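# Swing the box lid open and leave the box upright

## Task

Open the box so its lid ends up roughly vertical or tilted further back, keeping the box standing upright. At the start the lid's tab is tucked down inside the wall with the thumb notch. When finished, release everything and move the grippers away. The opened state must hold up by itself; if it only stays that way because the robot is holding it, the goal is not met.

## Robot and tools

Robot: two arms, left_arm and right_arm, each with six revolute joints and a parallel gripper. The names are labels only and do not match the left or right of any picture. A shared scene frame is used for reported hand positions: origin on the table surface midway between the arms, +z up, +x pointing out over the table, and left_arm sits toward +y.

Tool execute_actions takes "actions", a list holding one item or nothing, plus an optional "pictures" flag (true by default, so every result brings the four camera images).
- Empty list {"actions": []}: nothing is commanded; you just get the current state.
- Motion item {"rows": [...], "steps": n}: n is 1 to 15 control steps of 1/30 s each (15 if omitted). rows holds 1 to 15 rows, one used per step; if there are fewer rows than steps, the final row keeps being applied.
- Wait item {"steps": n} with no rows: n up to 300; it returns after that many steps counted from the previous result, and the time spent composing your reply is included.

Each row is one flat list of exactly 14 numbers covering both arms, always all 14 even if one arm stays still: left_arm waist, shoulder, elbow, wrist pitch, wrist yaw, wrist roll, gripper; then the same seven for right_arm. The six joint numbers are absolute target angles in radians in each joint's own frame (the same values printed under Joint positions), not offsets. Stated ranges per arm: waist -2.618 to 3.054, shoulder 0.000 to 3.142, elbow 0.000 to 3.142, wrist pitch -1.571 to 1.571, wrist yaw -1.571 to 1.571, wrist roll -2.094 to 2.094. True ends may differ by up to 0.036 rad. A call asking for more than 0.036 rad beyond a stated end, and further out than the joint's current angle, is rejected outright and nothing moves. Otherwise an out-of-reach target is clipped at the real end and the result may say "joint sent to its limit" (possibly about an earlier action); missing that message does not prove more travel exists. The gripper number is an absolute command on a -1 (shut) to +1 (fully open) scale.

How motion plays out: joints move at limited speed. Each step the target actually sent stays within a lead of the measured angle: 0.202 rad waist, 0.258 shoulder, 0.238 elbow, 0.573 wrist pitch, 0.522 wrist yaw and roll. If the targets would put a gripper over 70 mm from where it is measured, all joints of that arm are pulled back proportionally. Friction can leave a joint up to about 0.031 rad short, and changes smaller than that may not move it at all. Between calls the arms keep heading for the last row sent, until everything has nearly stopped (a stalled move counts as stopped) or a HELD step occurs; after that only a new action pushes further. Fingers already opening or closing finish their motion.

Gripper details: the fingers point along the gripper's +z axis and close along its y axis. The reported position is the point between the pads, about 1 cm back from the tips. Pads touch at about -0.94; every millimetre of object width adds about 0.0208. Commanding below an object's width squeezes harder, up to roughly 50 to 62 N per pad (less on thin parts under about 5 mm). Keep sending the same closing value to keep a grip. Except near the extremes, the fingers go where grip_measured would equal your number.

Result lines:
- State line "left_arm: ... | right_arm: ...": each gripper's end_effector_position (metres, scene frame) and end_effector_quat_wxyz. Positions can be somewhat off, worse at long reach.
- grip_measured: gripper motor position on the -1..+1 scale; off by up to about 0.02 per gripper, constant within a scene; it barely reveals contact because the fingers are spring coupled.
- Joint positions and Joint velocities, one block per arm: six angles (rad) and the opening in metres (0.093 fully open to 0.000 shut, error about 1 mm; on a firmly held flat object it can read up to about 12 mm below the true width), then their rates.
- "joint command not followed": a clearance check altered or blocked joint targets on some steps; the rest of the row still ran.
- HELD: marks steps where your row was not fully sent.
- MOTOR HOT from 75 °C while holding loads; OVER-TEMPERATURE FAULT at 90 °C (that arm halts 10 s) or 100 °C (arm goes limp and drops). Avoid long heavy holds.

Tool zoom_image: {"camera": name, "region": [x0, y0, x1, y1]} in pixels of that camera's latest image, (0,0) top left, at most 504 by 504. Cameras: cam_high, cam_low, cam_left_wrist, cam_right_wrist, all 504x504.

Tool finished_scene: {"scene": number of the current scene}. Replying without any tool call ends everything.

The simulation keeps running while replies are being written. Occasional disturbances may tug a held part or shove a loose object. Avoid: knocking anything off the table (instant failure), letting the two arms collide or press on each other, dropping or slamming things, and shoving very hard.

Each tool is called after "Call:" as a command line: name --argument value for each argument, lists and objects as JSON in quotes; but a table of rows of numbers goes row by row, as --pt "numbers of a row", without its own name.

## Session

Call:
execute_actions --actions '[]'

Scene clock: 0.00 s of 4000.00 s.
left_arm: end_effector_position=(+0.3332, +0.3828, +0.1552) grip_measured=+0.990 end_effector_quat_wxyz=(-0.015, +0.140, +0.987, +0.075) | right_arm: end_effector_position=(-0.0375, -0.6731, +0.1225) grip_measured=+0.988 end_effector_quat_wxyz=(+0.143, +0.696, +0.485, -0.510)
Joint positions: left_arm=[ 0.103  2.044  1.992 -1.5   -0.152  0.467  0.093] | right_arm=[-1.146  1.591  0.795  0.094  0.822  0.218  0.093]
Joint velocities: left_arm=[ 0.002  0.022  0.007 -0.037 -0.051 -0.007 -0.001] | right_arm=[-0.002 -0.012  0.002  0.051  0.007 -0.022 -0.   ]
Motor temperatures (°C, as the motors report them): left_arm=[24 28 28 41 28 24] | right_arm=[27 28 31 44 27 25]

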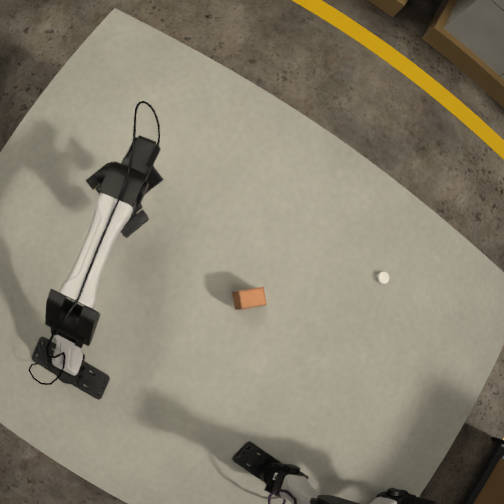

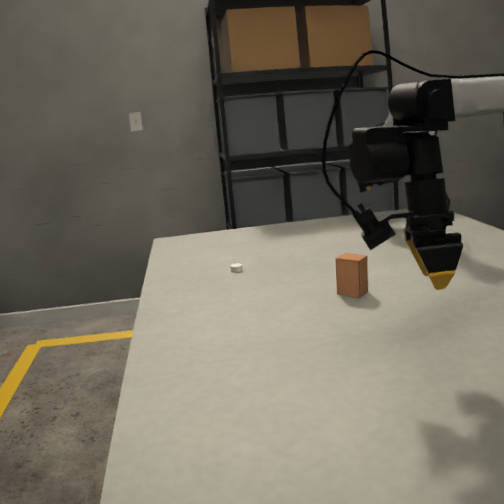

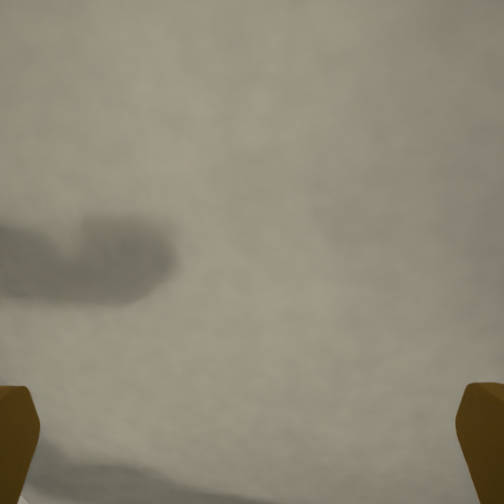

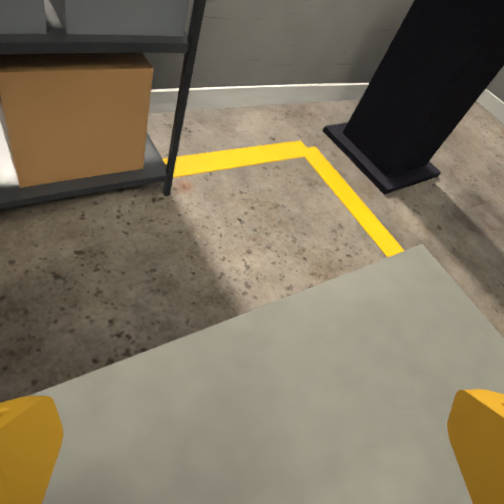

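Call:
zoom_image --camera "cam_high" --region '[205, 258, 295, 338]'

Call:
zoom_image --camera "cam_low" --region '[312, 235, 392, 315]'

Region (205, 258, 295, 338) of cam_high's 504x504 image, scaled by 5.600, with more detail than that image has.

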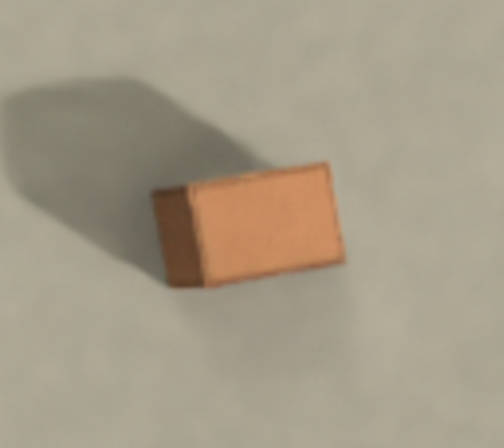

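Region (312, 235, 392, 315) of cam_low's 504x504 image, scaled by 6.300, with more detail than that image has.

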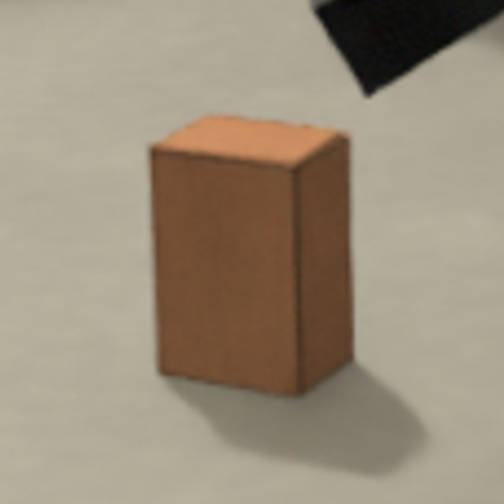

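Call:
execute_actions --actions '[{"rows": [ [0.101,2.043,1.992,-1.492,-0.150,0.466,1.0, -1.142,1.590,0.795,0.097,0.819,0.217,0.9], [0.094,2.040,1.992,-1.470,-0.146,0.462,1.0, -1.132,1.586,0.795,0.105,0.812,0.215,0.78], [0.084,2.035,1.992,-1.434,-0.139,0.456,1.0, -1.114,1.581,0.795,0.117,0.799,0.212,0.65], [0.070,2.028,1.992,-1.386,-0.130,0.448,1.0, -1.090,1.574,0.795,0.134,0.782,0.207,0.5], [0.052,2.020,1.992,-1.327,-0.118,0.438,1.0, -1.061,1.565,0.795,0.156,0.761,0.202,0.35], [0.031,2.010,1.992,-1.257,-0.104,0.426,1.0, -1.025,1.554,0.795,0.180,0.737,0.195,0.2], [0.008,1.999,1.992,-1.177,-0.089,0.413,1.0, -0.985,1.542,0.793,0.208,0.709,0.188,0.05], [-0.018,1.986,1.992,-1.090,-0.072,0.398,1.0, -0.939,1.529,0.786,0.240,0.678,0.180,-0.1], [-0.046,1.973,1.988,-0.995,-0.053,0.382,1.0, -0.889,1.514,0.775,0.273,0.644,0.171,-0.25], [-0.075,1.959,1.975,-0.893,-0.033,0.365,1.0, -0.835,1.499,0.760,0.309,0.609,0.161,-0.4], [-0.107,1.944,1.954,-0.787,-0.013,0.348,1.0, -0.778,1.483,0.741,0.347,0.572,0.152,-0.55], [-0.139,1.928,1.927,-0.676,0.009,0.329,1.0, -0.717,1.466,0.719,0.386,0.533,0.141,-0.7], [-0.173,1.912,1.892,-0.563,0.031,0.310,1.0, -0.653,1.449,0.694,0.426,0.493,0.131,-0.82], [-0.207,1.896,1.852,-0.447,0.054,0.291,1.0, -0.586,1.431,0.667,0.468,0.452,0.120,-0.92], [-0.241,1.880,1.806,-0.330,0.077,0.271,1.0, -0.517,1.414,0.637,0.509,0.411,0.109,-1.0] ], "steps": 15}]' --pictures false

Call:
execute_actions --actions '[{"rows": [ [-0.275,1.863,1.756,-0.213,0.099,0.251,1.0, -0.446,1.396,0.606,0.550,0.370,0.098,-1.0], [-0.309,1.847,1.701,-0.097,0.122,0.232,1.0, -0.374,1.378,0.573,0.592,0.329,0.087,-1.0], [-0.343,1.831,1.643,0.016,0.144,0.213,1.0, -0.301,1.361,0.538,0.632,0.289,0.077,-1.0], [-0.375,1.815,1.582,0.127,0.166,0.194,1.0, -0.227,1.344,0.503,0.671,0.250,0.066,-1.0], [-0.407,1.800,1.518,0.233,0.186,0.177,1.0, -0.152,1.328,0.466,0.709,0.213,0.057,-1.0], [-0.436,1.786,1.452,0.335,0.206,0.160,1.0, -0.077,1.313,0.430,0.745,0.178,0.047,-1.0], [-0.464,1.773,1.386,0.430,0.225,0.144,1.0, -0.003,1.298,0.394,0.778,0.144,0.038,-1.0], [-0.490,1.760,1.319,0.517,0.242,0.129,1.0, 0.070,1.285,0.357,0.810,0.113,0.030,-1.0], [-0.513,1.749,1.251,0.597,0.257,0.116,1.0, 0.142,1.273,0.322,0.838,0.085,0.023,-1.0], [-0.534,1.739,1.185,0.667,0.271,0.104,1.0, 0.213,1.262,0.287,0.862,0.061,0.016,-1.0], [-0.552,1.731,1.119,0.726,0.283,0.094,1.0, 0.282,1.253,0.254,0.884,0.040,0.011,-1.0], [-0.566,1.724,1.055,0.774,0.292,0.086,1.0, 0.349,1.246,0.223,0.901,0.023,0.006,-1.0], [-0.576,1.719,0.994,0.810,0.299,0.080,1.0, 0.413,1.241,0.193,0.913,0.010,0.003,-1.0], [-0.583,1.716,0.936,0.832,0.303,0.076,1.0, 0.474,1.237,0.166,0.921,0.003,0.0,-1.0], [-0.585,1.715,0.881,0.840,0.305,0.075,1.0, 0.531,1.236,0.141,0.924,-0.006,0.0,-1.0] ], "steps": 15}]' --pictures false

Call:
execute_actions --actions '[{"rows": [ [-0.585,1.715,0.831,0.840,0.305,0.075,1.0, 0.585,1.236,0.119,0.924,-0.006,0.0,-1.0], [-0.585,1.715,0.785,0.840,0.305,0.075,1.0, 0.635,1.236,0.100,0.924,-0.006,0.0,-1.0], [-0.585,1.715,0.745,0.840,0.305,0.075,1.0, 0.681,1.236,0.085,0.924,-0.006,0.0,-1.0], [-0.585,1.715,0.710,0.840,0.305,0.075,1.0, 0.721,1.236,0.074,0.924,-0.006,0.0,-1.0], [-0.585,1.715,0.683,0.840,0.305,0.075,1.0, 0.757,1.236,0.067,0.924,-0.006,0.0,-1.0], [-0.585,1.715,0.662,0.840,0.305,0.075,1.0, 0.786,1.236,0.065,0.924,-0.006,0.0,-1.0], [-0.585,1.715,0.649,0.840,0.305,0.075,1.0, 0.810,1.236,0.065,0.924,-0.006,0.0,-1.0], [-0.585,1.715,0.645,0.840,0.305,0.075,1.0, 0.828,1.236,0.065,0.924,-0.006,0.0,-1.0], [-0.585,1.715,0.645,0.840,0.305,0.075,1.0, 0.838,1.236,0.065,0.924,-0.006,0.0,-1.0], [-0.585,1.715,0.645,0.840,0.305,0.075,1.0, 0.842,1.236,0.065,0.924,-0.006,0.0,-1.0] ], "steps": 15}]'

Scene clock: 103.90 s of 4000.00 s.
left_arm: end_effector_position=(+0.4646, +0.2681, +0.2148) grip_measured=+0.990 end_effector_quat_wxyz=(+0.308, +0.191, +0.929, +0.071) | right_arm: end_effector_position=(+0.1970, -0.6341, +0.1742) grip_measured=-0.965 end_effector_quat_wxyz=(+0.426, +0.513, +0.629, -0.398)
Joint positions: left_arm=[-0.131  1.963  1.927 -0.893 -0.044  0.371  0.093] | right_arm=[-0.653  1.466  0.73   0.343  0.586  0.157  0.   ]
Joint velocities: left_arm=[-0.784 -0.525 -0.784  2.176  0.476 -0.447 -0.001] | right_arm=[ 1.697 -0.471 -0.598  0.96  -0.886 -0.183  0.   ]
Motor temperatures (°C, as the motors report them): left_arm=[24 40 33 36 28 24] | right_arm=[27 34 36 48 28 25]
Steps of this call (steps 1 to 90: nothing new was sent; then 100.40 s passed at rest; steps 91 to 105: all 15 steps of this action). Readings (joint positions):
91: left_arm=[0.103 2.044 1.992 -1.500 -0.152 0.467] | right_arm=[-1.146 1.591 0.795 0.094 0.822 0.218]
92: left_arm=[0.103 2.044 1.992 -1.499 -0.152 0.467] | right_arm=[-1.145 1.591 0.795 0.094 0.822 0.218]
94: left_arm=[0.100 2.044 1.992 -1.482 -0.150 0.465] | right_arm=[-1.134 1.591 0.795 0.097 0.820 0.218]
98: left_arm=[0.050 2.039 1.992 -1.345 -0.129 0.442] | right_arm=[-1.029 1.577 0.795 0.136 0.774 0.206]
105: the state above

Scene clock: 104.40 s of 4000.00 s.
left_arm: end_effector_position=(+0.3828, -0.0030, +0.1946) grip_measured=+0.990 end_effector_quat_wxyz=(+0.585, +0.318, +0.713, -0.218) | right_arm: end_effector_position=(+0.3314, -0.2367, +0.1311) grip_measured=-1.000 end_effector_quat_wxyz=(+0.625, -0.013, +0.780, +0.015)
Joint positions: left_arm=[-0.587  1.751  0.994  0.527  0.264  0.124  0.093] | right_arm=[0.305 1.264 0.223 0.82  0.102 0.031 0.   ]
Joint velocities: left_arm=[-0.129 -0.139 -1.683  1.971  0.403 -0.212  0.   ] | right_arm=[ 2.176 -0.188 -0.921  0.579 -0.725 -0.256  0.   ]
Motor temperatures (°C, as the motors report them): left_arm=[24 40 33 36 28 24] | right_arm=[27 34 36 48 28 25]
Steps of this call (steps 1 to 15: all 15 steps of this action). Readings (joint positions):
1: left_arm=[-0.161 1.944 1.896 -0.815 -0.028 0.357] | right_arm=[-0.593 1.450 0.708 0.377 0.554 0.149]
2: left_arm=[-0.192 1.925 1.857 -0.735 -0.011 0.341] | right_arm=[-0.533 1.435 0.682 0.410 0.522 0.141]
4: left_arm=[-0.262 1.884 1.759 -0.566 0.027 0.308] | right_arm=[-0.412 1.404 0.622 0.479 0.453 0.123]
8: left_arm=[-0.417 1.808 1.494 -0.171 0.122 0.229] | right_arm=[-0.168 1.343 0.479 0.615 0.312 0.086]
15: the state above

Scene clock: 104.90 s of 4000.00 s.
left_arm: end_effector_position=(+0.3277, +0.0203, +0.1178) grip_measured=+0.990 end_effector_quat_wxyz=(+0.553, +0.316, +0.732, -0.240) | right_arm: end_effector_position=(+0.2331, -0.0693, +0.0975) grip_measured=-1.000 end_effector_quat_wxyz=(+0.571, -0.261, +0.752, +0.202)
Joint positions: left_arm=[-0.589  1.742  0.656  0.796  0.297  0.085  0.093] | right_arm=[0.835 1.256 0.085 0.902 0.001 0.006 0.   ]
Joint velocities: left_arm=[ 0.007  0.007  0.002  0.212 -0.007 -0.066 -0.002] | right_arm=[-0.007 -0.007 -0.007  0.051  0.022  0.022  0.   ]
Motor temperatures (°C, as the motors report them): left_arm=[24 40 33 36 28 24] | right_arm=[27 34 36 48 28 25]
Steps of this call (steps 1 to 15: all 15 steps of this action). Readings (joint positions):
1: left_arm=[-0.589 1.747 0.938 0.586 0.273 0.116] | right_arm=[0.381 1.259 0.192 0.838 0.082 0.025]
2: left_arm=[-0.589 1.744 0.886 0.633 0.279 0.110] | right_arm=[0.459 1.257 0.166 0.852 0.065 0.021]
4: left_arm=[-0.589 1.742 0.793 0.698 0.286 0.101] | right_arm=[0.610 1.256 0.123 0.868 0.040 0.015]
8: left_arm=[-0.589 1.742 0.674 0.748 0.294 0.091] | right_arm=[0.790 1.256 0.086 0.880 0.007 0.008]
15: the state above

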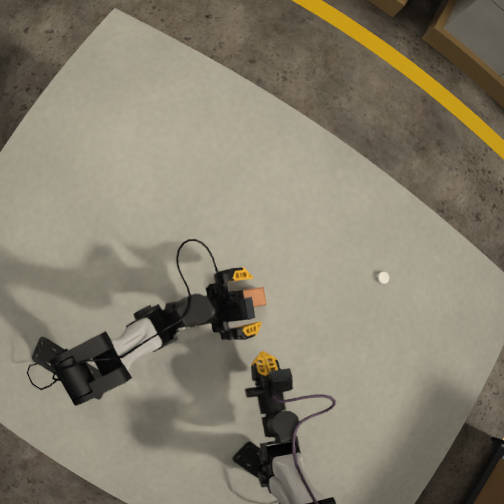

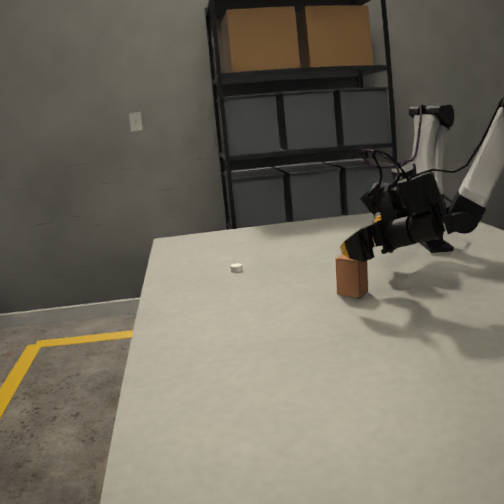

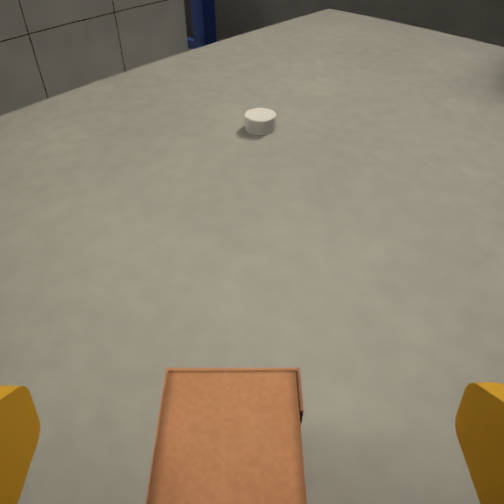

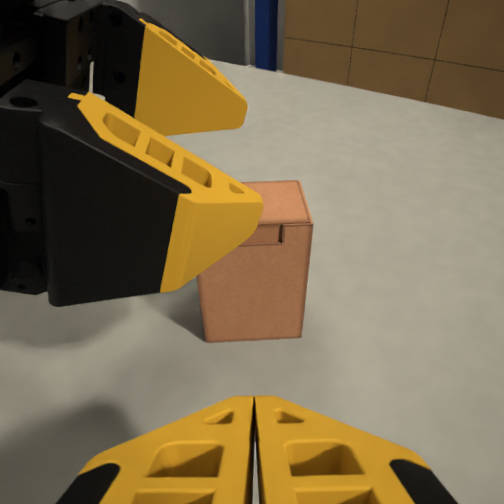

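Call:
execute_actions --actions '[{"rows": [ [-0.578,1.745,0.645,0.87,0.305,0.075,1.0, 0.842,1.236,0.065,0.924,-0.006,0.0,-1.0], [-0.57,1.75,0.644,0.90,0.305,0.075,1.0, 0.842,1.236,0.065,0.924,-0.006,0.0,-1.0], [-0.568,1.76,0.642,0.93,0.305,0.075,1.0, 0.842,1.236,0.065,0.924,-0.006,0.0,-1.0], [-0.568,1.775,0.64,0.96,0.305,0.075,1.0, 0.842,1.236,0.065,0.924,-0.006,0.0,-1.0], [-0.568,1.793,0.638,0.99,0.305,0.075,1.0, 0.842,1.236,0.065,0.924,-0.006,0.0,-1.0], [-0.568,1.812,0.636,1.015,0.305,0.075,1.0, 0.842,1.236,0.065,0.924,-0.006,0.0,-1.0], [-0.568,1.832,0.634,1.04,0.305,0.075,1.0, 0.842,1.236,0.065,0.924,-0.006,0.0,-1.0], [-0.568,1.852,0.632,1.065,0.305,0.075,1.0, 0.842,1.236,0.065,0.924,-0.006,0.0,-1.0], [-0.568,1.872,0.63,1.09,0.305,0.075,1.0, 0.842,1.236,0.065,0.924,-0.006,0.0,-1.0], [-0.568,1.892,0.628,1.115,0.305,0.075,0.95, 0.842,1.236,0.065,0.924,-0.006,0.0,-1.0], [-0.568,1.912,0.626,1.14,0.305,0.075,0.9, 0.842,1.236,0.065,0.924,-0.006,0.0,-1.0], [-0.568,1.932,0.624,1.165,0.305,0.075,0.83, 0.842,1.236,0.065,0.924,-0.006,0.0,-1.0], [-0.568,1.952,0.622,1.19,0.305,0.075,0.76, 0.842,1.236,0.065,0.924,-0.006,0.0,-1.0], [-0.568,1.972,0.62,1.21,0.305,0.075,0.69, 0.842,1.236,0.065,0.924,-0.006,0.0,-1.0], [-0.568,1.992,0.618,1.23,0.305,0.075,0.62, 0.842,1.236,0.065,0.924,-0.006,0.0,-1.0] ], "steps": 15}]' --pictures false

Call:
execute_actions --actions '[{"rows": [ [-0.568,2.012,0.616,1.245,0.305,0.075,0.55, 0.842,1.236,0.065,0.924,-0.006,0.0,-1.0], [-0.568,2.032,0.614,1.26,0.305,0.075,0.48, 0.842,1.236,0.065,0.924,-0.006,0.0,-1.0], [-0.568,2.052,0.612,1.27,0.305,0.075,0.42, 0.842,1.25,0.075,0.95,-0.006,0.0,-1.0], [-0.568,2.072,0.61,1.277,0.305,0.075,0.36, 0.842,1.265,0.09,0.98,-0.006,0.0,-1.0], [-0.568,2.09,0.61,1.277,0.305,0.075,0.31, 0.842,1.28,0.105,1.01,-0.006,0.0,-1.0], [-0.568,2.107,0.61,1.277,0.305,0.075,0.27, 0.842,1.295,0.118,1.04,-0.006,0.0,-1.0], [-0.568,2.122,0.61,1.277,0.305,0.075,0.24, 0.842,1.315,0.128,1.065,-0.006,0.0,-1.0], [-0.568,2.135,0.61,1.277,0.305,0.075,0.21, 0.842,1.34,0.14,1.09,-0.006,0.0,-1.0], [-0.568,2.143,0.61,1.277,0.305,0.075,0.18, 0.842,1.37,0.154,1.11,-0.006,0.0,-1.0], [-0.568,2.145,0.61,1.277,0.305,0.075,0.14, 0.842,1.40,0.168,1.13,-0.006,0.0,-1.0], [-0.568,2.145,0.61,1.277,0.305,0.075,0.10, 0.842,1.432,0.183,1.15,-0.006,0.0,-1.0], [-0.568,2.145,0.61,1.277,0.305,0.075,0.06, 0.842,1.465,0.198,1.165,-0.006,0.0,-1.0], [-0.568,2.145,0.61,1.277,0.305,0.075,0.02, 0.842,1.498,0.213,1.18,-0.006,0.0,-1.0], [-0.568,2.145,0.61,1.277,0.305,0.075,-0.02, 0.842,1.53,0.228,1.19,-0.006,0.0,-1.0], [-0.568,2.145,0.61,1.277,0.305,0.075,-0.06, 0.842,1.563,0.244,1.20,-0.006,0.0,-1.0] ], "steps": 15}]' --pictures false

Call:
execute_actions --actions '[{"rows": [ [-0.568,2.145,0.61,1.277,0.305,0.075,-0.10, 0.842,1.596,0.259,1.205,-0.006,0.0,-1.0], [-0.568,2.145,0.61,1.277,0.305,0.075,-0.14, 0.842,1.628,0.274,1.205,-0.006,0.0,-1.0], [-0.568,2.145,0.61,1.277,0.305,0.075,-0.17, 0.842,1.66,0.289,1.205,-0.006,0.0,-1.0], [-0.568,2.145,0.61,1.277,0.305,0.075,-0.20, 0.842,1.69,0.303,1.205,-0.006,0.0,-1.0], [-0.568,2.145,0.61,1.277,0.305,0.075,-0.23, 0.842,1.718,0.316,1.205,-0.006,0.0,-1.0], [-0.568,2.145,0.61,1.277,0.305,0.075,-0.23, 0.842,1.742,0.328,1.205,-0.006,0.0,-1.0], [-0.568,2.145,0.61,1.277,0.305,0.075,-0.23, 0.842,1.762,0.337,1.205,-0.006,0.0,-1.0], [-0.568,2.145,0.61,1.277,0.305,0.075,-0.23, 0.842,1.778,0.344,1.205,-0.006,0.0,-1.0], [-0.568,2.145,0.61,1.277,0.305,0.075,-0.23, 0.842,1.788,0.348,1.205,-0.006,0.0,-1.0], [-0.568,2.145,0.61,1.277,0.305,0.075,-0.23, 0.842,1.792,0.35,1.205,-0.006,0.0,-1.0] ], "steps": 15}]'

Scene clock: 151.30 s of 4000.00 s.
left_arm: end_effector_position=(+0.3425, +0.0177, +0.0968) grip_measured=+0.654 end_effector_quat_wxyz=(+0.595, +0.309, +0.701, -0.242) | right_arm: end_effector_position=(+0.2333, -0.0691, +0.0987) grip_measured=-1.000 end_effector_quat_wxyz=(+0.573, -0.260, +0.750, +0.202)
Joint positions: left_arm=[-0.578  1.944  0.647  1.114  0.299  0.083  0.077] | right_arm=[0.835 1.256 0.085 0.907 0.001 0.006 0.   ]
Joint velocities: left_arm=[-0.017  0.579 -0.115  0.579 -0.066  0.037 -0.067] | right_arm=[-0.012 -0.007  0.002 -0.022 -0.051  0.007  0.   ]
Motor temperatures (°C, as the motors report them): left_arm=[24 39 33 45 28 24] | right_arm=[27 31 34 53 27 25]
Steps of this call (steps 1 to 30: the robot went on to your last target; steps 31 to 90: nothing new was sent; then 42.90 s passed at rest; steps 91 to 105: all 15 steps of this action). Readings (joint positions):
91: left_arm=[-0.589 1.742 0.656 0.818 0.298 0.083] | right_arm=[0.835 1.256 0.085 0.907 0.001 0.006]
92: left_arm=[-0.589 1.742 0.656 0.824 0.299 0.083] | right_arm=[0.835 1.256 0.085 0.907 0.001 0.006]
94: left_arm=[-0.584 1.744 0.656 0.855 0.299 0.083] | right_arm=[0.835 1.256 0.085 0.907 0.001 0.006]
98: left_arm=[-0.578 1.794 0.656 0.958 0.299 0.083] | right_arm=[0.835 1.256 0.085 0.907 0.001 0.006]
105: the state above

Scene clock: 151.80 s of 4000.00 s.
left_arm: end_effector_position=(+0.3352, +0.0217, +0.0318) grip_measured=-0.040 end_effector_quat_wxyz=(+0.560, +0.311, +0.729, -0.239) | right_arm: end_effector_position=(+0.2644, -0.0443, +0.1170) grip_measured=-1.000 end_effector_quat_wxyz=(+0.609, -0.250, +0.722, +0.215)
Joint positions: left_arm=[-0.578  2.138  0.628  1.236  0.299  0.083  0.043] | right_arm=[0.835 1.49  0.197 1.126 0.001 0.006 0.   ]
Joint velocities: left_arm=[ 0.002  0.002  0.007  0.242 -0.051  0.007 -0.038] | right_arm=[ 0.002  0.955  0.437  0.359  0.007 -0.037  0.   ]
Motor temperatures (°C, as the motors report them): left_arm=[24 39 33 45 28 24] | right_arm=[27 31 34 53 27 25]
Steps of this call (steps 1 to 15: all 15 steps of this action). Readings (joint positions):
1: left_arm=[-0.578 1.965 0.643 1.135 0.299 0.083] | right_arm=[0.835 1.256 0.085 0.907 0.001 0.006]
2: left_arm=[-0.578 1.985 0.640 1.154 0.299 0.083] | right_arm=[0.835 1.256 0.085 0.907 0.001 0.006]
4: left_arm=[-0.578 2.025 0.636 1.188 0.299 0.083] | right_arm=[0.835 1.256 0.085 0.916 0.001 0.006]
8: left_arm=[-0.578 2.097 0.633 1.225 0.299 0.083] | right_arm=[0.835 1.285 0.095 0.987 0.001 0.006]
15: the state above

Scene clock: 152.30 s of 4000.00 s.
left_arm: end_effector_position=(+0.3358, +0.0213, +0.0344) grip_measured=-0.216 end_effector_quat_wxyz=(+0.565, +0.311, +0.726, -0.239) | right_arm: end_effector_position=(+0.2902, -0.0236, +0.0701) grip_measured=-1.000 end_effector_quat_wxyz=(+0.570, -0.261, +0.753, +0.201)
Joint positions: left_arm=[-0.578  2.138  0.628  1.248  0.299  0.083  0.035] | right_arm=[0.835 1.778 0.323 1.182 0.001 0.006 0.   ]
Joint velocities: left_arm=[-0.022  0.007 -0.022  0.081 -0.022  0.037 -0.001] | right_arm=[-0.012 -0.012 -0.017  0.037 -0.007  0.007  0.   ]
Motor temperatures (°C, as the motors report them): left_arm=[24 39 33 45 28 24] | right_arm=[27 31 34 54 27 25]
Steps of this call (steps 1 to 15: all 15 steps of this action). Readings (joint positions):
1: left_arm=[-0.578 2.138 0.628 1.240 0.299 0.083] | right_arm=[0.835 1.523 0.212 1.140 0.001 0.006]
2: left_arm=[-0.578 2.138 0.628 1.243 0.299 0.083] | right_arm=[0.835 1.556 0.228 1.152 0.001 0.006]
4: left_arm=[-0.578 2.138 0.628 1.245 0.299 0.083] | right_arm=[0.835 1.620 0.258 1.168 0.001 0.006]
8: left_arm=[-0.578 2.138 0.628 1.247 0.299 0.083] | right_arm=[0.835 1.730 0.307 1.179 0.001 0.006]
15: the state above

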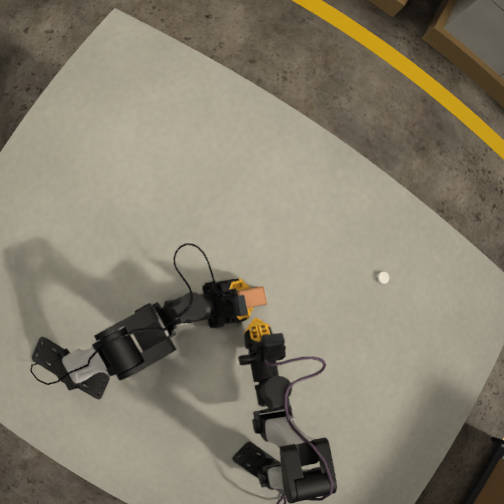

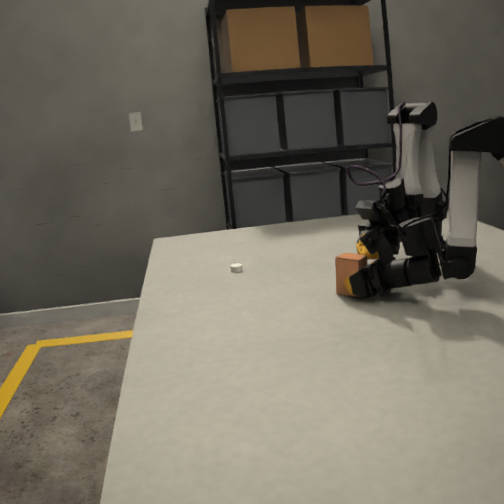

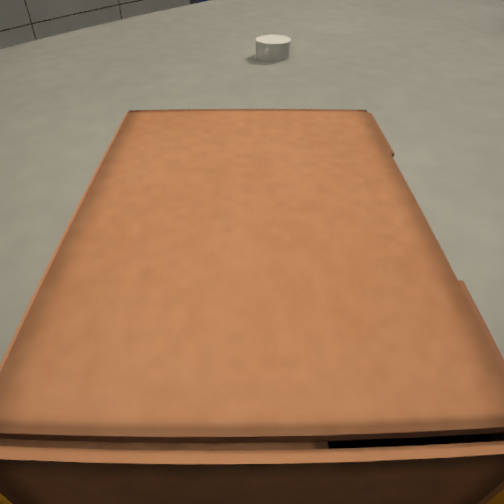

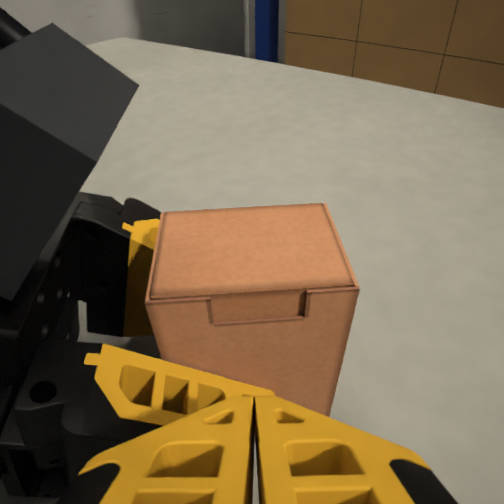

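Call:
execute_actions --actions '[{"rows": [ [-0.568,2.145,0.61,1.26,0.305,0.075,-0.23, 0.842,1.798,0.357,1.195,-0.006,0.0,-1.0], [-0.568,2.145,0.61,1.26,0.305,0.075,-0.23, 0.842,1.803,0.365,1.195,-0.006,0.0,-1.0], [-0.568,2.145,0.61,1.26,0.305,0.075,-0.23, 0.842,1.808,0.373,1.195,-0.006,0.0,-1.0], [-0.568,2.145,0.61,1.26,0.305,0.075,-0.23, 0.842,1.813,0.381,1.195,-0.006,0.0,-1.0], [-0.568,2.145,0.61,1.26,0.305,0.075,-0.23, 0.842,1.818,0.389,1.195,-0.006,0.0,-1.0], [-0.568,2.145,0.61,1.26,0.305,0.075,-0.23, 0.842,1.823,0.397,1.195,-0.006,0.0,-1.0], [-0.568,2.145,0.61,1.26,0.305,0.075,-0.23, 0.842,1.828,0.405,1.195,-0.006,0.0,-1.0], [-0.568,2.145,0.61,1.26,0.31,0.075,-0.23, 0.842,1.833,0.412,1.195,-0.006,0.0,-1.0], [-0.568,2.145,0.61,1.26,0.315,0.075,-0.23, 0.842,1.838,0.419,1.195,-0.006,0.0,-1.0], [-0.568,2.145,0.61,1.26,0.32,0.075,-0.23, 0.842,1.843,0.425,1.195,-0.006,0.0,-1.0], [-0.568,2.145,0.61,1.26,0.32,0.075,-0.23, 0.842,1.847,0.43,1.195,-0.006,0.0,-1.0], [-0.568,2.145,0.61,1.26,0.32,0.075,-0.23, 0.842,1.85,0.434,1.195,-0.006,0.0,-1.0] ], "steps": 15}]'

Scene clock: 181.10 s of 4000.00 s.
left_arm: end_effector_position=(+0.3346, +0.0201, +0.0346) grip_measured=-0.216 end_effector_quat_wxyz=(+0.563, +0.314, +0.725, -0.243) | right_arm: end_effector_position=(+0.3088, -0.0087, +0.0790) grip_measured=-1.000 end_effector_quat_wxyz=(+0.584, -0.257, +0.741, +0.206)
Joint positions: left_arm=[-0.578  2.138  0.628  1.248  0.309  0.083  0.035] | right_arm=[0.835 1.831 0.409 1.188 0.001 0.006 0.   ]
Joint velocities: left_arm=[-0.002 -0.012 -0.002 -0.066 -0.007  0.037 -0.001] | right_arm=[-0.007  0.022 -0.012 -0.066 -0.022  0.007  0.   ]
Motor temperatures (°C, as the motors report them): left_arm=[24 38 31 47 28 24] | right_arm=[27 32 35 55 27 25]
Steps of this call (steps 1 to 15: the robot went on to your last target; steps 16 to 90: nothing new was sent; then 25.30 s passed at rest; steps 91 to 105: all 15 steps of this action). Readings (joint positions):
91: left_arm=[-0.578 2.138 0.628 1.248 0.299 0.083] | right_arm=[0.835 1.778 0.323 1.188 0.001 0.006]
92: left_arm=[-0.578 2.138 0.628 1.248 0.299 0.083] | right_arm=[0.835 1.778 0.325 1.188 0.001 0.006]
94: left_arm=[-0.578 2.138 0.628 1.248 0.299 0.083] | right_arm=[0.835 1.786 0.338 1.188 0.001 0.006]
98: left_arm=[-0.578 2.138 0.628 1.248 0.300 0.083] | right_arm=[0.835 1.806 0.375 1.188 0.001 0.006]
105: the state above

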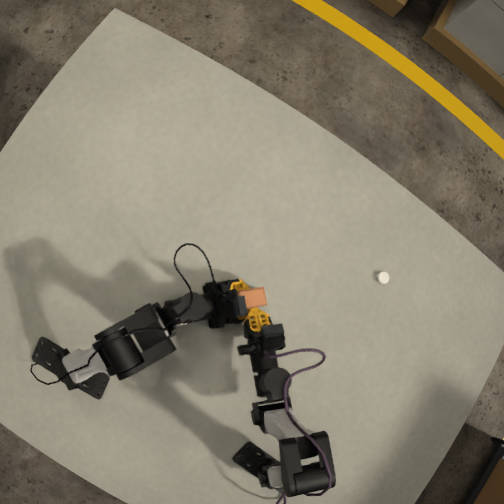

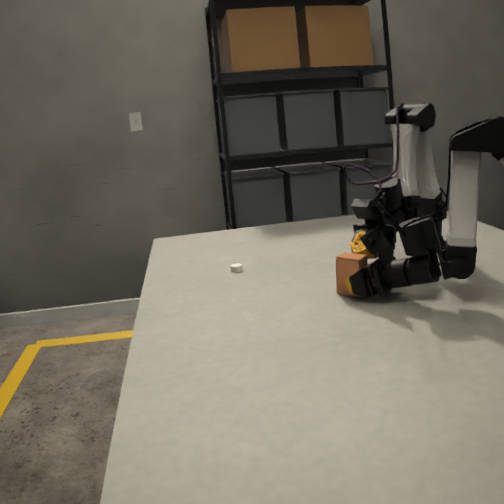

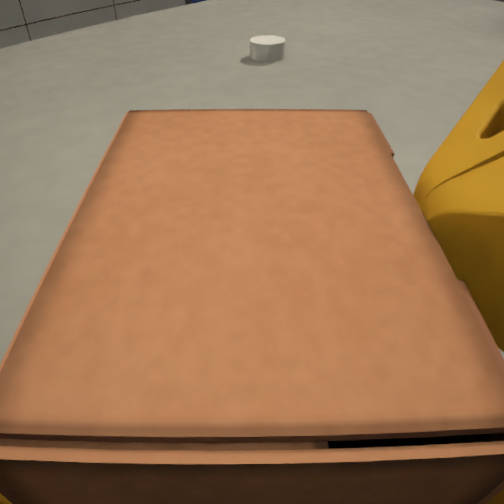

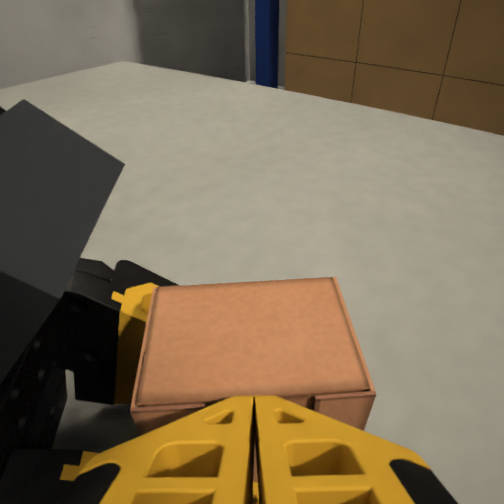

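Call:
execute_actions --actions '[{"rows": [ [-0.568,2.145,0.61,1.26,0.32,0.075,-0.23, 0.842,1.856,0.434,1.195,-0.006,0.0,-1.0], [-0.568,2.145,0.61,1.26,0.32,0.075,-0.23, 0.842,1.861,0.436,1.195,-0.006,0.0,-1.0], [-0.568,2.145,0.61,1.26,0.32,0.075,-0.23, 0.842,1.865,0.44,1.195,-0.006,0.0,-1.0], [-0.568,2.145,0.61,1.26,0.325,0.075,-0.23, 0.842,1.868,0.444,1.195,-0.006,0.0,-1.0], [-0.568,2.145,0.61,1.26,0.33,0.075,-0.23, 0.842,1.871,0.448,1.195,-0.006,0.0,-1.0] ], "steps": 10}]'

Scene clock: 189.00 s of 4000.00 s.
left_arm: end_effector_position=(+0.3357, +0.0221, +0.0340) grip_measured=-0.216 end_effector_quat_wxyz=(+0.563, +0.311, +0.727, -0.243) | right_arm: end_effector_position=(+0.3106, -0.0070, +0.0747) grip_measured=-1.000 end_effector_quat_wxyz=(+0.581, -0.258, +0.744, +0.206)
Joint positions: left_arm=[-0.573  2.138  0.628  1.245  0.31   0.08   0.035] | right_arm=[0.835 1.852 0.42  1.19  0.    0.006 0.   ]
Joint velocities: left_arm=[ 0.002  0.002  0.002  0.022 -0.007  0.051  0.001] | right_arm=[-0.007 -0.007 -0.002  0.007  0.007 -0.007  0.   ]
Motor temperatures (°C, as the motors report them): left_arm=[24 38 31 47 28 24] | right_arm=[27 32 36 55 27 25]
Steps of this call (steps 1 to 15: the robot went on to your last target; steps 16 to 90: nothing new was sent; then 4.57 s passed at rest; steps 91 to 100: all 10 steps of this action). Readings (joint positions):
91: left_arm=[-0.578 2.138 0.628 1.248 0.309 0.082] | right_arm=[0.835 1.831 0.409 1.188 0.001 0.006]
92: left_arm=[-0.578 2.138 0.628 1.248 0.309 0.082] | right_arm=[0.835 1.832 0.409 1.188 0.001 0.006]
94: left_arm=[-0.578 2.138 0.628 1.247 0.309 0.082] | right_arm=[0.835 1.839 0.409 1.190 0.001 0.006]
98: left_arm=[-0.574 2.138 0.628 1.245 0.310 0.080] | right_arm=[0.835 1.852 0.418 1.190 0.000 0.006]
100: the state above

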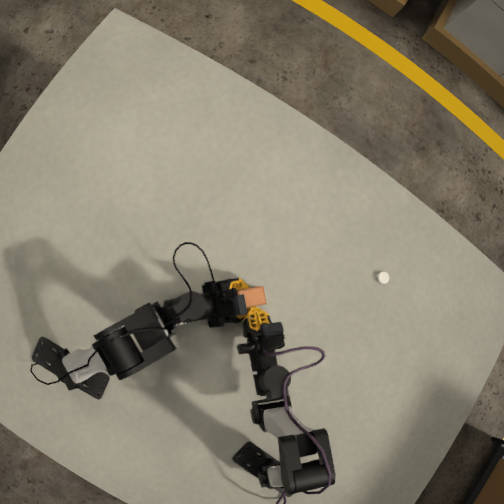

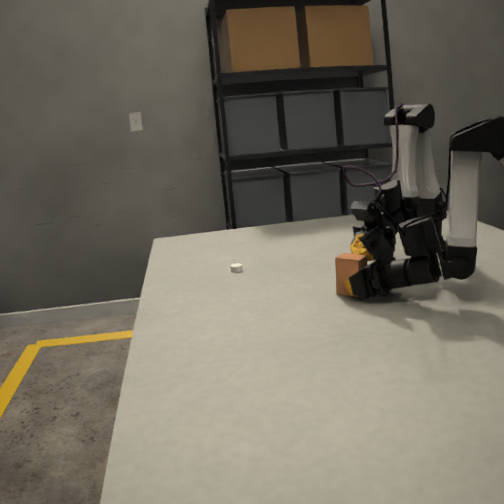

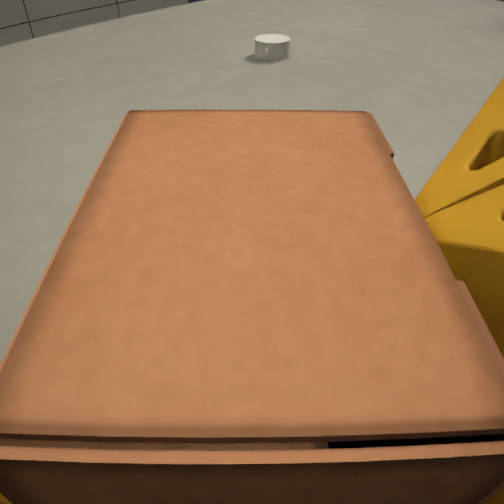

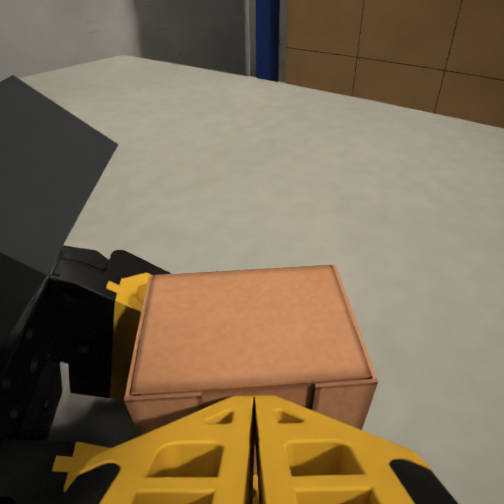

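Call:
execute_actions --actions '[{"rows": [ [-0.575,2.145,0.61,1.26,0.33,0.075,-0.23, 0.842,1.85,0.45,1.195,-0.006,0.0,-1.0], [-0.58,2.145,0.61,1.26,0.33,0.075,-0.23, 0.842,1.835,0.452,1.195,-0.006,0.0,-1.0], [-0.585,2.145,0.61,1.26,0.33,0.075,-0.23, 0.842,1.831,0.453,1.195,-0.006,0.0,-1.0], [-0.585,2.145,0.61,1.26,0.33,0.075,-0.23, 0.842,1.827,0.454,1.20,-0.006,0.0,-1.0], [-0.585,2.145,0.61,1.26,0.33,0.075,-0.23, 0.842,1.823,0.455,1.20,-0.006,0.0,-1.0], [-0.585,2.145,0.61,1.26,0.33,0.075,-0.23, 0.842,1.819,0.456,1.20,-0.006,0.0,-1.0], [-0.585,2.145,0.61,1.26,0.33,0.075,-0.23, 0.842,1.815,0.457,1.20,-0.006,0.0,-1.0], [-0.585,2.145,0.61,1.26,0.33,0.075,-0.23, 0.842,1.811,0.458,1.205,-0.006,0.0,-1.0], [-0.585,2.145,0.61,1.26,0.33,0.075,-0.23, 0.842,1.807,0.459,1.205,-0.006,0.0,-1.0], [-0.585,2.145,0.61,1.26,0.33,0.075,-0.23, 0.842,1.803,0.46,1.205,-0.006,0.0,-1.0], [-0.585,2.145,0.61,1.26,0.33,0.075,-0.23, 0.842,1.799,0.461,1.205,-0.006,0.0,-1.0], [-0.585,2.145,0.61,1.26,0.33,0.075,-0.23, 0.842,1.795,0.462,1.205,-0.006,0.0,-1.0], [-0.585,2.145,0.61,1.26,0.33,0.075,-0.23, 0.842,1.791,0.464,1.205,-0.006,0.0,-1.0], [-0.585,2.145,0.61,1.26,0.33,0.075,-0.23, 0.842,1.787,0.466,1.205,-0.006,0.0,-1.0], [-0.585,2.145,0.61,1.26,0.33,0.075,-0.23, 0.842,1.783,0.468,1.205,-0.006,0.0,-1.0] ], "steps": 15}]' --pictures false

Call:
execute_actions --actions '[{"rows": [ [-0.585,2.145,0.61,1.26,0.33,0.075,-0.23, 0.842,1.78,0.47,1.205,-0.006,0.0,-1.0], [-0.585,2.145,0.61,1.26,0.33,0.075,-0.23, 0.842,1.777,0.472,1.205,-0.006,0.0,-1.0] ], "steps": 6}]'

Scene clock: 202.97 s of 4000.00 s.
left_arm: end_effector_position=(+0.3357, +0.0221, +0.0341) grip_measured=-0.216 end_effector_quat_wxyz=(+0.562, +0.310, +0.727, -0.244) | right_arm: end_effector_position=(+0.3141, -0.0041, +0.0954) grip_measured=-1.000 end_effector_quat_wxyz=(+0.601, -0.253, +0.728, +0.213)
Joint positions: left_arm=[-0.573  2.138  0.628  1.245  0.311  0.076  0.035] | right_arm=[ 0.835  1.811  0.432  1.19  -0.     0.005  0.   ]
Joint velocities: left_arm=[-0.007 -0.017  0.007 -0.022 -0.081  0.007 -0.   ] | right_arm=[-0.002 -0.144  0.11   0.022 -0.037  0.022  0.   ]
Motor temperatures (°C, as the motors report them): left_arm=[24 38 31 47 28 24] | right_arm=[27 32 36 55 27 25]
Steps of this call (steps 1 to 15: the robot went on to your last target; steps 16 to 90: nothing new was sent; then 10.47 s passed at rest; steps 91 to 105: all 15 steps of this action). Readings (joint positions):
91: left_arm=[-0.573 2.138 0.628 1.245 0.310 0.079] | right_arm=[0.835 1.853 0.420 1.190 0.000 0.006]
92: left_arm=[-0.573 2.138 0.628 1.245 0.310 0.079] | right_arm=[0.835 1.853 0.420 1.190 0.000 0.006]
94: left_arm=[-0.573 2.138 0.628 1.245 0.310 0.079] | right_arm=[0.835 1.853 0.420 1.190 0.000 0.006]
98: left_arm=[-0.573 2.138 0.628 1.245 0.310 0.078] | right_arm=[0.835 1.841 0.420 1.190 0.000 0.005]
105: the state above

Scene clock: 203.17 s of 4000.00 s.
left_arm: end_effector_position=(+0.3353, +0.0216, +0.0341) grip_measured=-0.216 end_effector_quat_wxyz=(+0.562, +0.311, +0.726, -0.245) | right_arm: end_effector_position=(+0.3176, -0.0011, +0.1088) grip_measured=-1.000 end_effector_quat_wxyz=(+0.614, -0.250, +0.717, +0.218)
Joint positions: left_arm=[-0.573  2.138  0.628  1.245  0.314  0.076  0.035] | right_arm=[ 0.835  1.793  0.448  1.193 -0.001  0.005  0.   ]
Joint velocities: left_arm=[-0.002 -0.012 -0.007  0.066  0.051  0.022 -0.   ] | right_arm=[-0.032 -0.022  0.022 -0.051  0.066 -0.095  0.   ]
Motor temperatures (°C, as the motors report them): left_arm=[24 38 31 47 28 24] | right_arm=[27 32 36 55 27 25]
Steps of this call (steps 1 to 6: all 6 steps of this action). Readings (joint positions):
1: left_arm=[-0.573 2.138 0.628 1.245 0.311 0.076] | right_arm=[0.835 1.806 0.436 1.190 -0.001 0.005]
2: left_arm=[-0.573 2.138 0.628 1.245 0.311 0.076] | right_arm=[0.835 1.801 0.439 1.190 -0.001 0.005]
4: left_arm=[-0.573 2.138 0.628 1.245 0.312 0.076] | right_arm=[0.835 1.795 0.445 1.192 -0.001 0.005]
6: the state above

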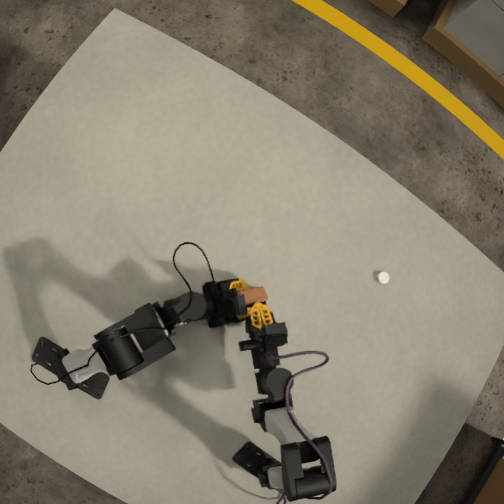

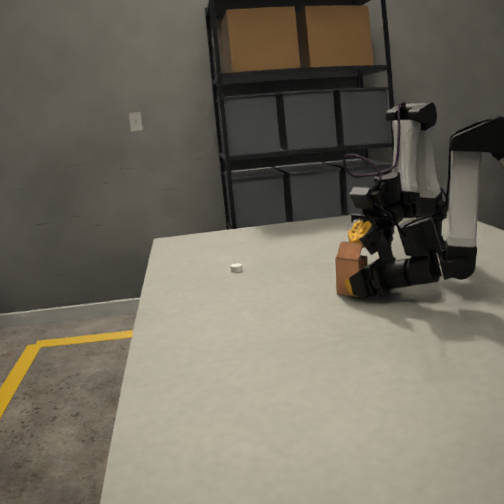

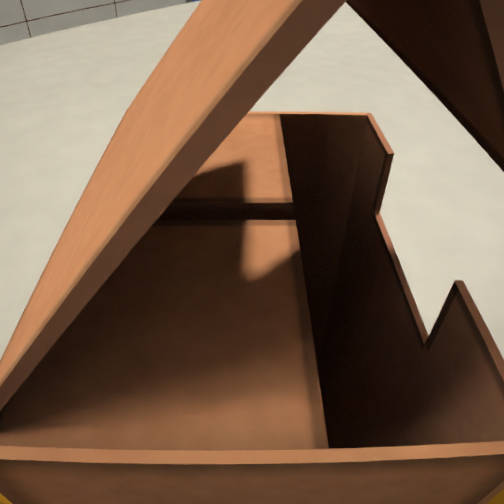

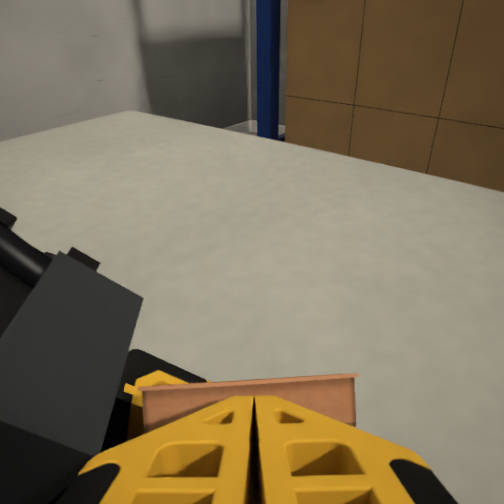

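Call:
zoom_image --camera "cam_low" --region '[320, 205, 410, 295]'

Call:
zoom_image --camera "cam_right_wrist" --region '[120, 330, 390, 504]'

Region (320, 205, 410, 295) of cam_low's 504x504 image, scaled by 5.600, with more detail than that image has.

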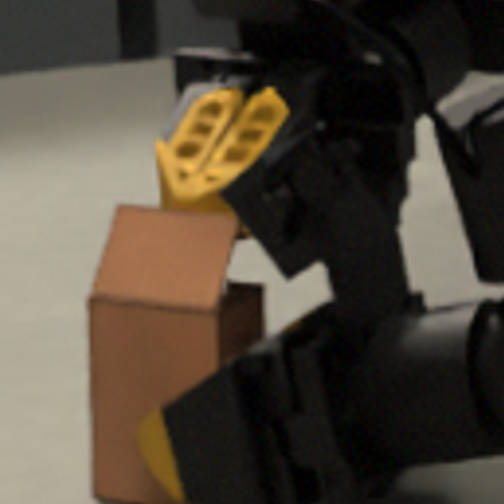

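Region (120, 330, 390, 504) of cam_right_wrist's 504x504 image, scaled by 1.867, with more detail than that image has; it fills the top 325 rows of this view, and the rest is white.

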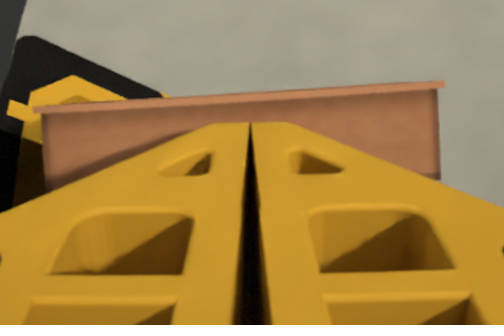

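Call:
execute_actions --actions '[{"rows": [ [-0.585,2.145,0.61,1.26,0.33,0.075,-0.23, 0.84,1.795,0.478,1.205,-0.006,0.0,-1.0], [-0.585,2.145,0.61,1.26,0.33,0.075,-0.23, 0.838,1.808,0.485,1.205,-0.006,0.0,-1.0], [-0.585,2.145,0.61,1.26,0.33,0.075,-0.23, 0.836,1.814,0.492,1.205,-0.006,0.0,-1.0], [-0.585,2.145,0.61,1.26,0.33,0.075,-0.23, 0.834,1.818,0.499,1.205,-0.006,0.0,-1.0], [-0.585,2.145,0.61,1.26,0.33,0.075,-0.23, 0.832,1.823,0.506,1.205,-0.006,0.0,-1.0], [-0.585,2.145,0.61,1.26,0.33,0.075,-0.23, 0.83,1.828,0.513,1.205,-0.006,0.0,-1.0], [-0.585,2.145,0.61,1.26,0.33,0.075,-0.23, 0.828,1.834,0.52,1.205,-0.006,0.0,-1.0], [-0.585,2.145,0.61,1.26,0.33,0.075,-0.23, 0.826,1.84,0.527,1.205,-0.006,0.0,-1.0], [-0.585,2.145,0.61,1.26,0.33,0.075,-0.23, 0.824,1.846,0.534,1.205,-0.006,0.0,-1.0], [-0.585,2.145,0.61,1.26,0.33,0.075,-0.23, 0.822,1.852,0.541,1.205,-0.006,0.0,-1.0], [-0.585,2.145,0.61,1.26,0.33,0.075,-0.23, 0.82,1.858,0.548,1.205,-0.006,0.0,-1.0], [-0.585,2.145,0.61,1.26,0.33,0.075,-0.23, 0.82,1.864,0.555,1.205,-0.006,0.0,-1.0], [-0.585,2.145,0.61,1.26,0.33,0.075,-0.23, 0.82,1.87,0.562,1.205,-0.006,0.0,-1.0], [-0.585,2.145,0.61,1.26,0.33,0.075,-0.23, 0.82,1.876,0.569,1.205,-0.006,0.0,-1.0], [-0.585,2.145,0.61,1.26,0.33,0.075,-0.23, 0.82,1.883,0.576,1.205,-0.006,0.0,-1.0] ], "steps": 15}]' --pictures false

Call:
execute_actions --actions '[{"rows": [ [-0.585,2.145,0.61,1.26,0.33,0.075,-0.23, 0.82,1.89,0.583,1.205,-0.006,0.0,-1.0], [-0.585,2.145,0.61,1.26,0.33,0.075,-0.23, 0.82,1.897,0.59,1.205,-0.006,0.0,-1.0], [-0.585,2.145,0.61,1.26,0.33,0.075,-0.23, 0.82,1.904,0.597,1.205,-0.006,0.0,-1.0], [-0.585,2.145,0.61,1.26,0.33,0.075,-0.23, 0.82,1.911,0.604,1.205,-0.006,0.0,-1.0], [-0.585,2.145,0.61,1.26,0.33,0.075,-0.23, 0.82,1.918,0.611,1.205,-0.006,0.0,-1.0], [-0.585,2.145,0.61,1.26,0.33,0.075,-0.23, 0.82,1.925,0.618,1.205,-0.006,0.0,-1.0], [-0.585,2.145,0.61,1.26,0.33,0.075,-0.23, 0.82,1.932,0.625,1.205,-0.006,0.0,-1.0], [-0.585,2.145,0.61,1.26,0.33,0.075,-0.23, 0.82,1.939,0.632,1.205,-0.006,0.0,-1.0], [-0.585,2.145,0.61,1.26,0.33,0.075,-0.23, 0.82,1.946,0.639,1.205,-0.006,0.0,-1.0], [-0.585,2.145,0.61,1.26,0.33,0.075,-0.23, 0.82,1.953,0.646,1.205,-0.006,0.0,-1.0], [-0.585,2.145,0.61,1.26,0.33,0.075,-0.23, 0.82,1.96,0.653,1.205,-0.006,0.0,-1.0], [-0.585,2.145,0.61,1.26,0.33,0.075,-0.23, 0.82,1.966,0.66,1.205,-0.006,0.0,-1.0] ], "steps": 15}]'

Call:
zoom_image --camera "cam_low" --region '[310, 205, 410, 305]'

Scene clock: 229.40 s of 4000.00 s.
left_arm: end_effector_position=(+0.3347, +0.0211, +0.0342) grip_measured=-0.216 end_effector_quat_wxyz=(+0.561, +0.311, +0.726, -0.248) | right_arm: end_effector_position=(+0.3378, +0.0114, +0.1168) grip_measured=-1.000 end_effector_quat_wxyz=(+0.626, -0.244, +0.707, +0.220)
Joint positions: left_arm=[-0.573  2.138  0.628  1.245  0.319  0.073  0.035] | right_arm=[ 0.829  1.853  0.54   1.194 -0.001  0.005  0.   ]
Joint velocities: left_arm=[ 0.002 -0.012 -0.022 -0.007 -0.037  0.022  0.   ] | right_arm=[-0.012  0.178  0.198 -0.007 -0.051  0.007  0.   ]
Motor temperatures (°C, as the motors report them): left_arm=[24 38 30 48 28 24] | right_arm=[27 35 37 56 27 25]
Steps of this call (steps 1 to 15: the robot went on to your last target; steps 16 to 90: nothing new was sent; then 22.73 s passed at rest; steps 91 to 105: all 15 steps of this action). Readings (joint positions):
91: left_arm=[-0.573 2.138 0.628 1.245 0.315 0.076] | right_arm=[0.835 1.793 0.448 1.193 -0.001 0.005]
92: left_arm=[-0.573 2.138 0.628 1.245 0.315 0.076] | right_arm=[0.835 1.793 0.448 1.193 -0.001 0.005]
94: left_arm=[-0.573 2.138 0.628 1.245 0.315 0.076] | right_arm=[0.835 1.795 0.455 1.193 -0.001 0.005]
98: left_arm=[-0.573 2.138 0.628 1.245 0.315 0.073] | right_arm=[0.833 1.810 0.487 1.193 -0.001 0.005]
105: the state above

Scene clock: 229.90 s of 4000.00 s.
left_arm: end_effector_position=(+0.3345, +0.0209, +0.0342) grip_measured=-0.216 end_effector_quat_wxyz=(+0.561, +0.312, +0.726, -0.248) | right_arm: end_effector_position=(+0.3563, +0.0258, +0.1081) grip_measured=-1.000 end_effector_quat_wxyz=(+0.626, -0.244, +0.707, +0.220)
Joint positions: left_arm=[-0.573  2.138  0.628  1.245  0.32   0.073  0.035] | right_arm=[ 0.828  1.948  0.634  1.194 -0.001  0.005  0.   ]
Joint velocities: left_arm=[ 0.002 -0.012  0.007  0.051 -0.022 -0.066 -0.   ] | right_arm=[-0.017  0.022  0.022 -0.007 -0.081  0.037  0.   ]
Motor temperatures (°C, as the motors report them): left_arm=[24 38 30 48 28 24] | right_arm=[27 35 37 56 27 25]
Steps of this call (steps 1 to 15: all 15 steps of this action). Readings (joint positions):
1: left_arm=[-0.573 2.138 0.628 1.245 0.319 0.073] | right_arm=[0.828 1.859 0.547 1.194 -0.001 0.005]
2: left_arm=[-0.573 2.138 0.628 1.245 0.319 0.073] | right_arm=[0.828 1.866 0.554 1.194 -0.001 0.005]
4: left_arm=[-0.573 2.138 0.628 1.245 0.319 0.073] | right_arm=[0.828 1.880 0.568 1.194 -0.001 0.005]
8: left_arm=[-0.573 2.138 0.628 1.245 0.320 0.073] | right_arm=[0.828 1.908 0.595 1.194 -0.001 0.005]
15: the state above

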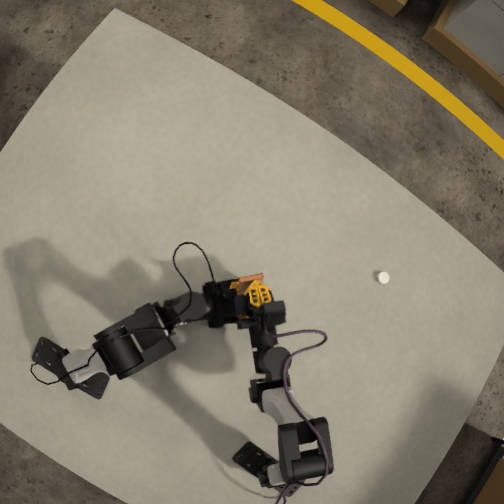

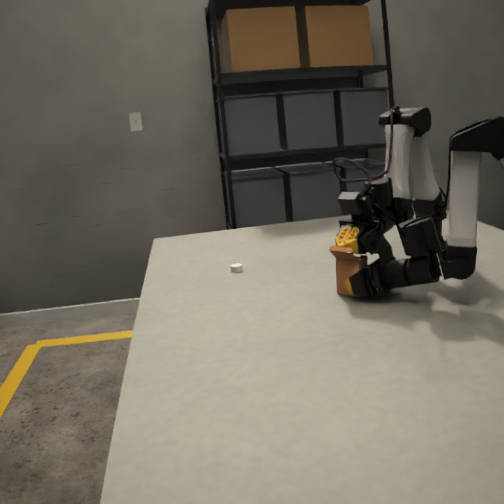

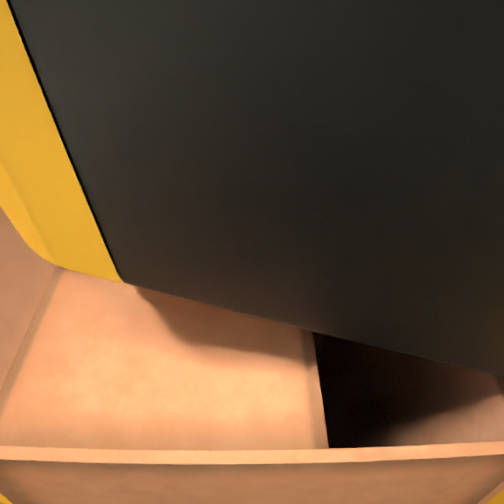

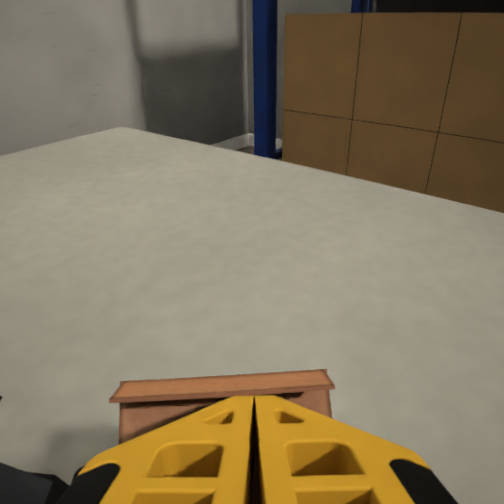

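Region (310, 205, 410, 305) of cam_low's 504x504 image, scaled by 5.040, with more detail than that image has.

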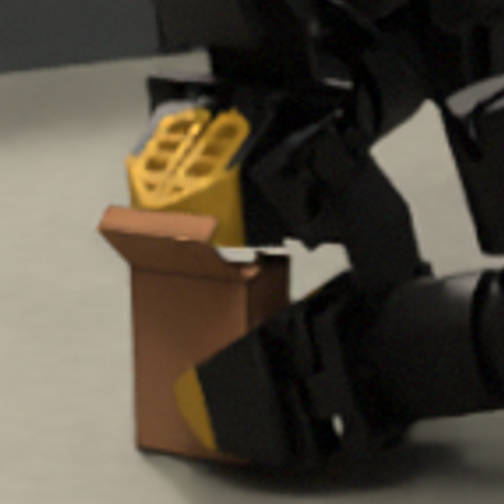

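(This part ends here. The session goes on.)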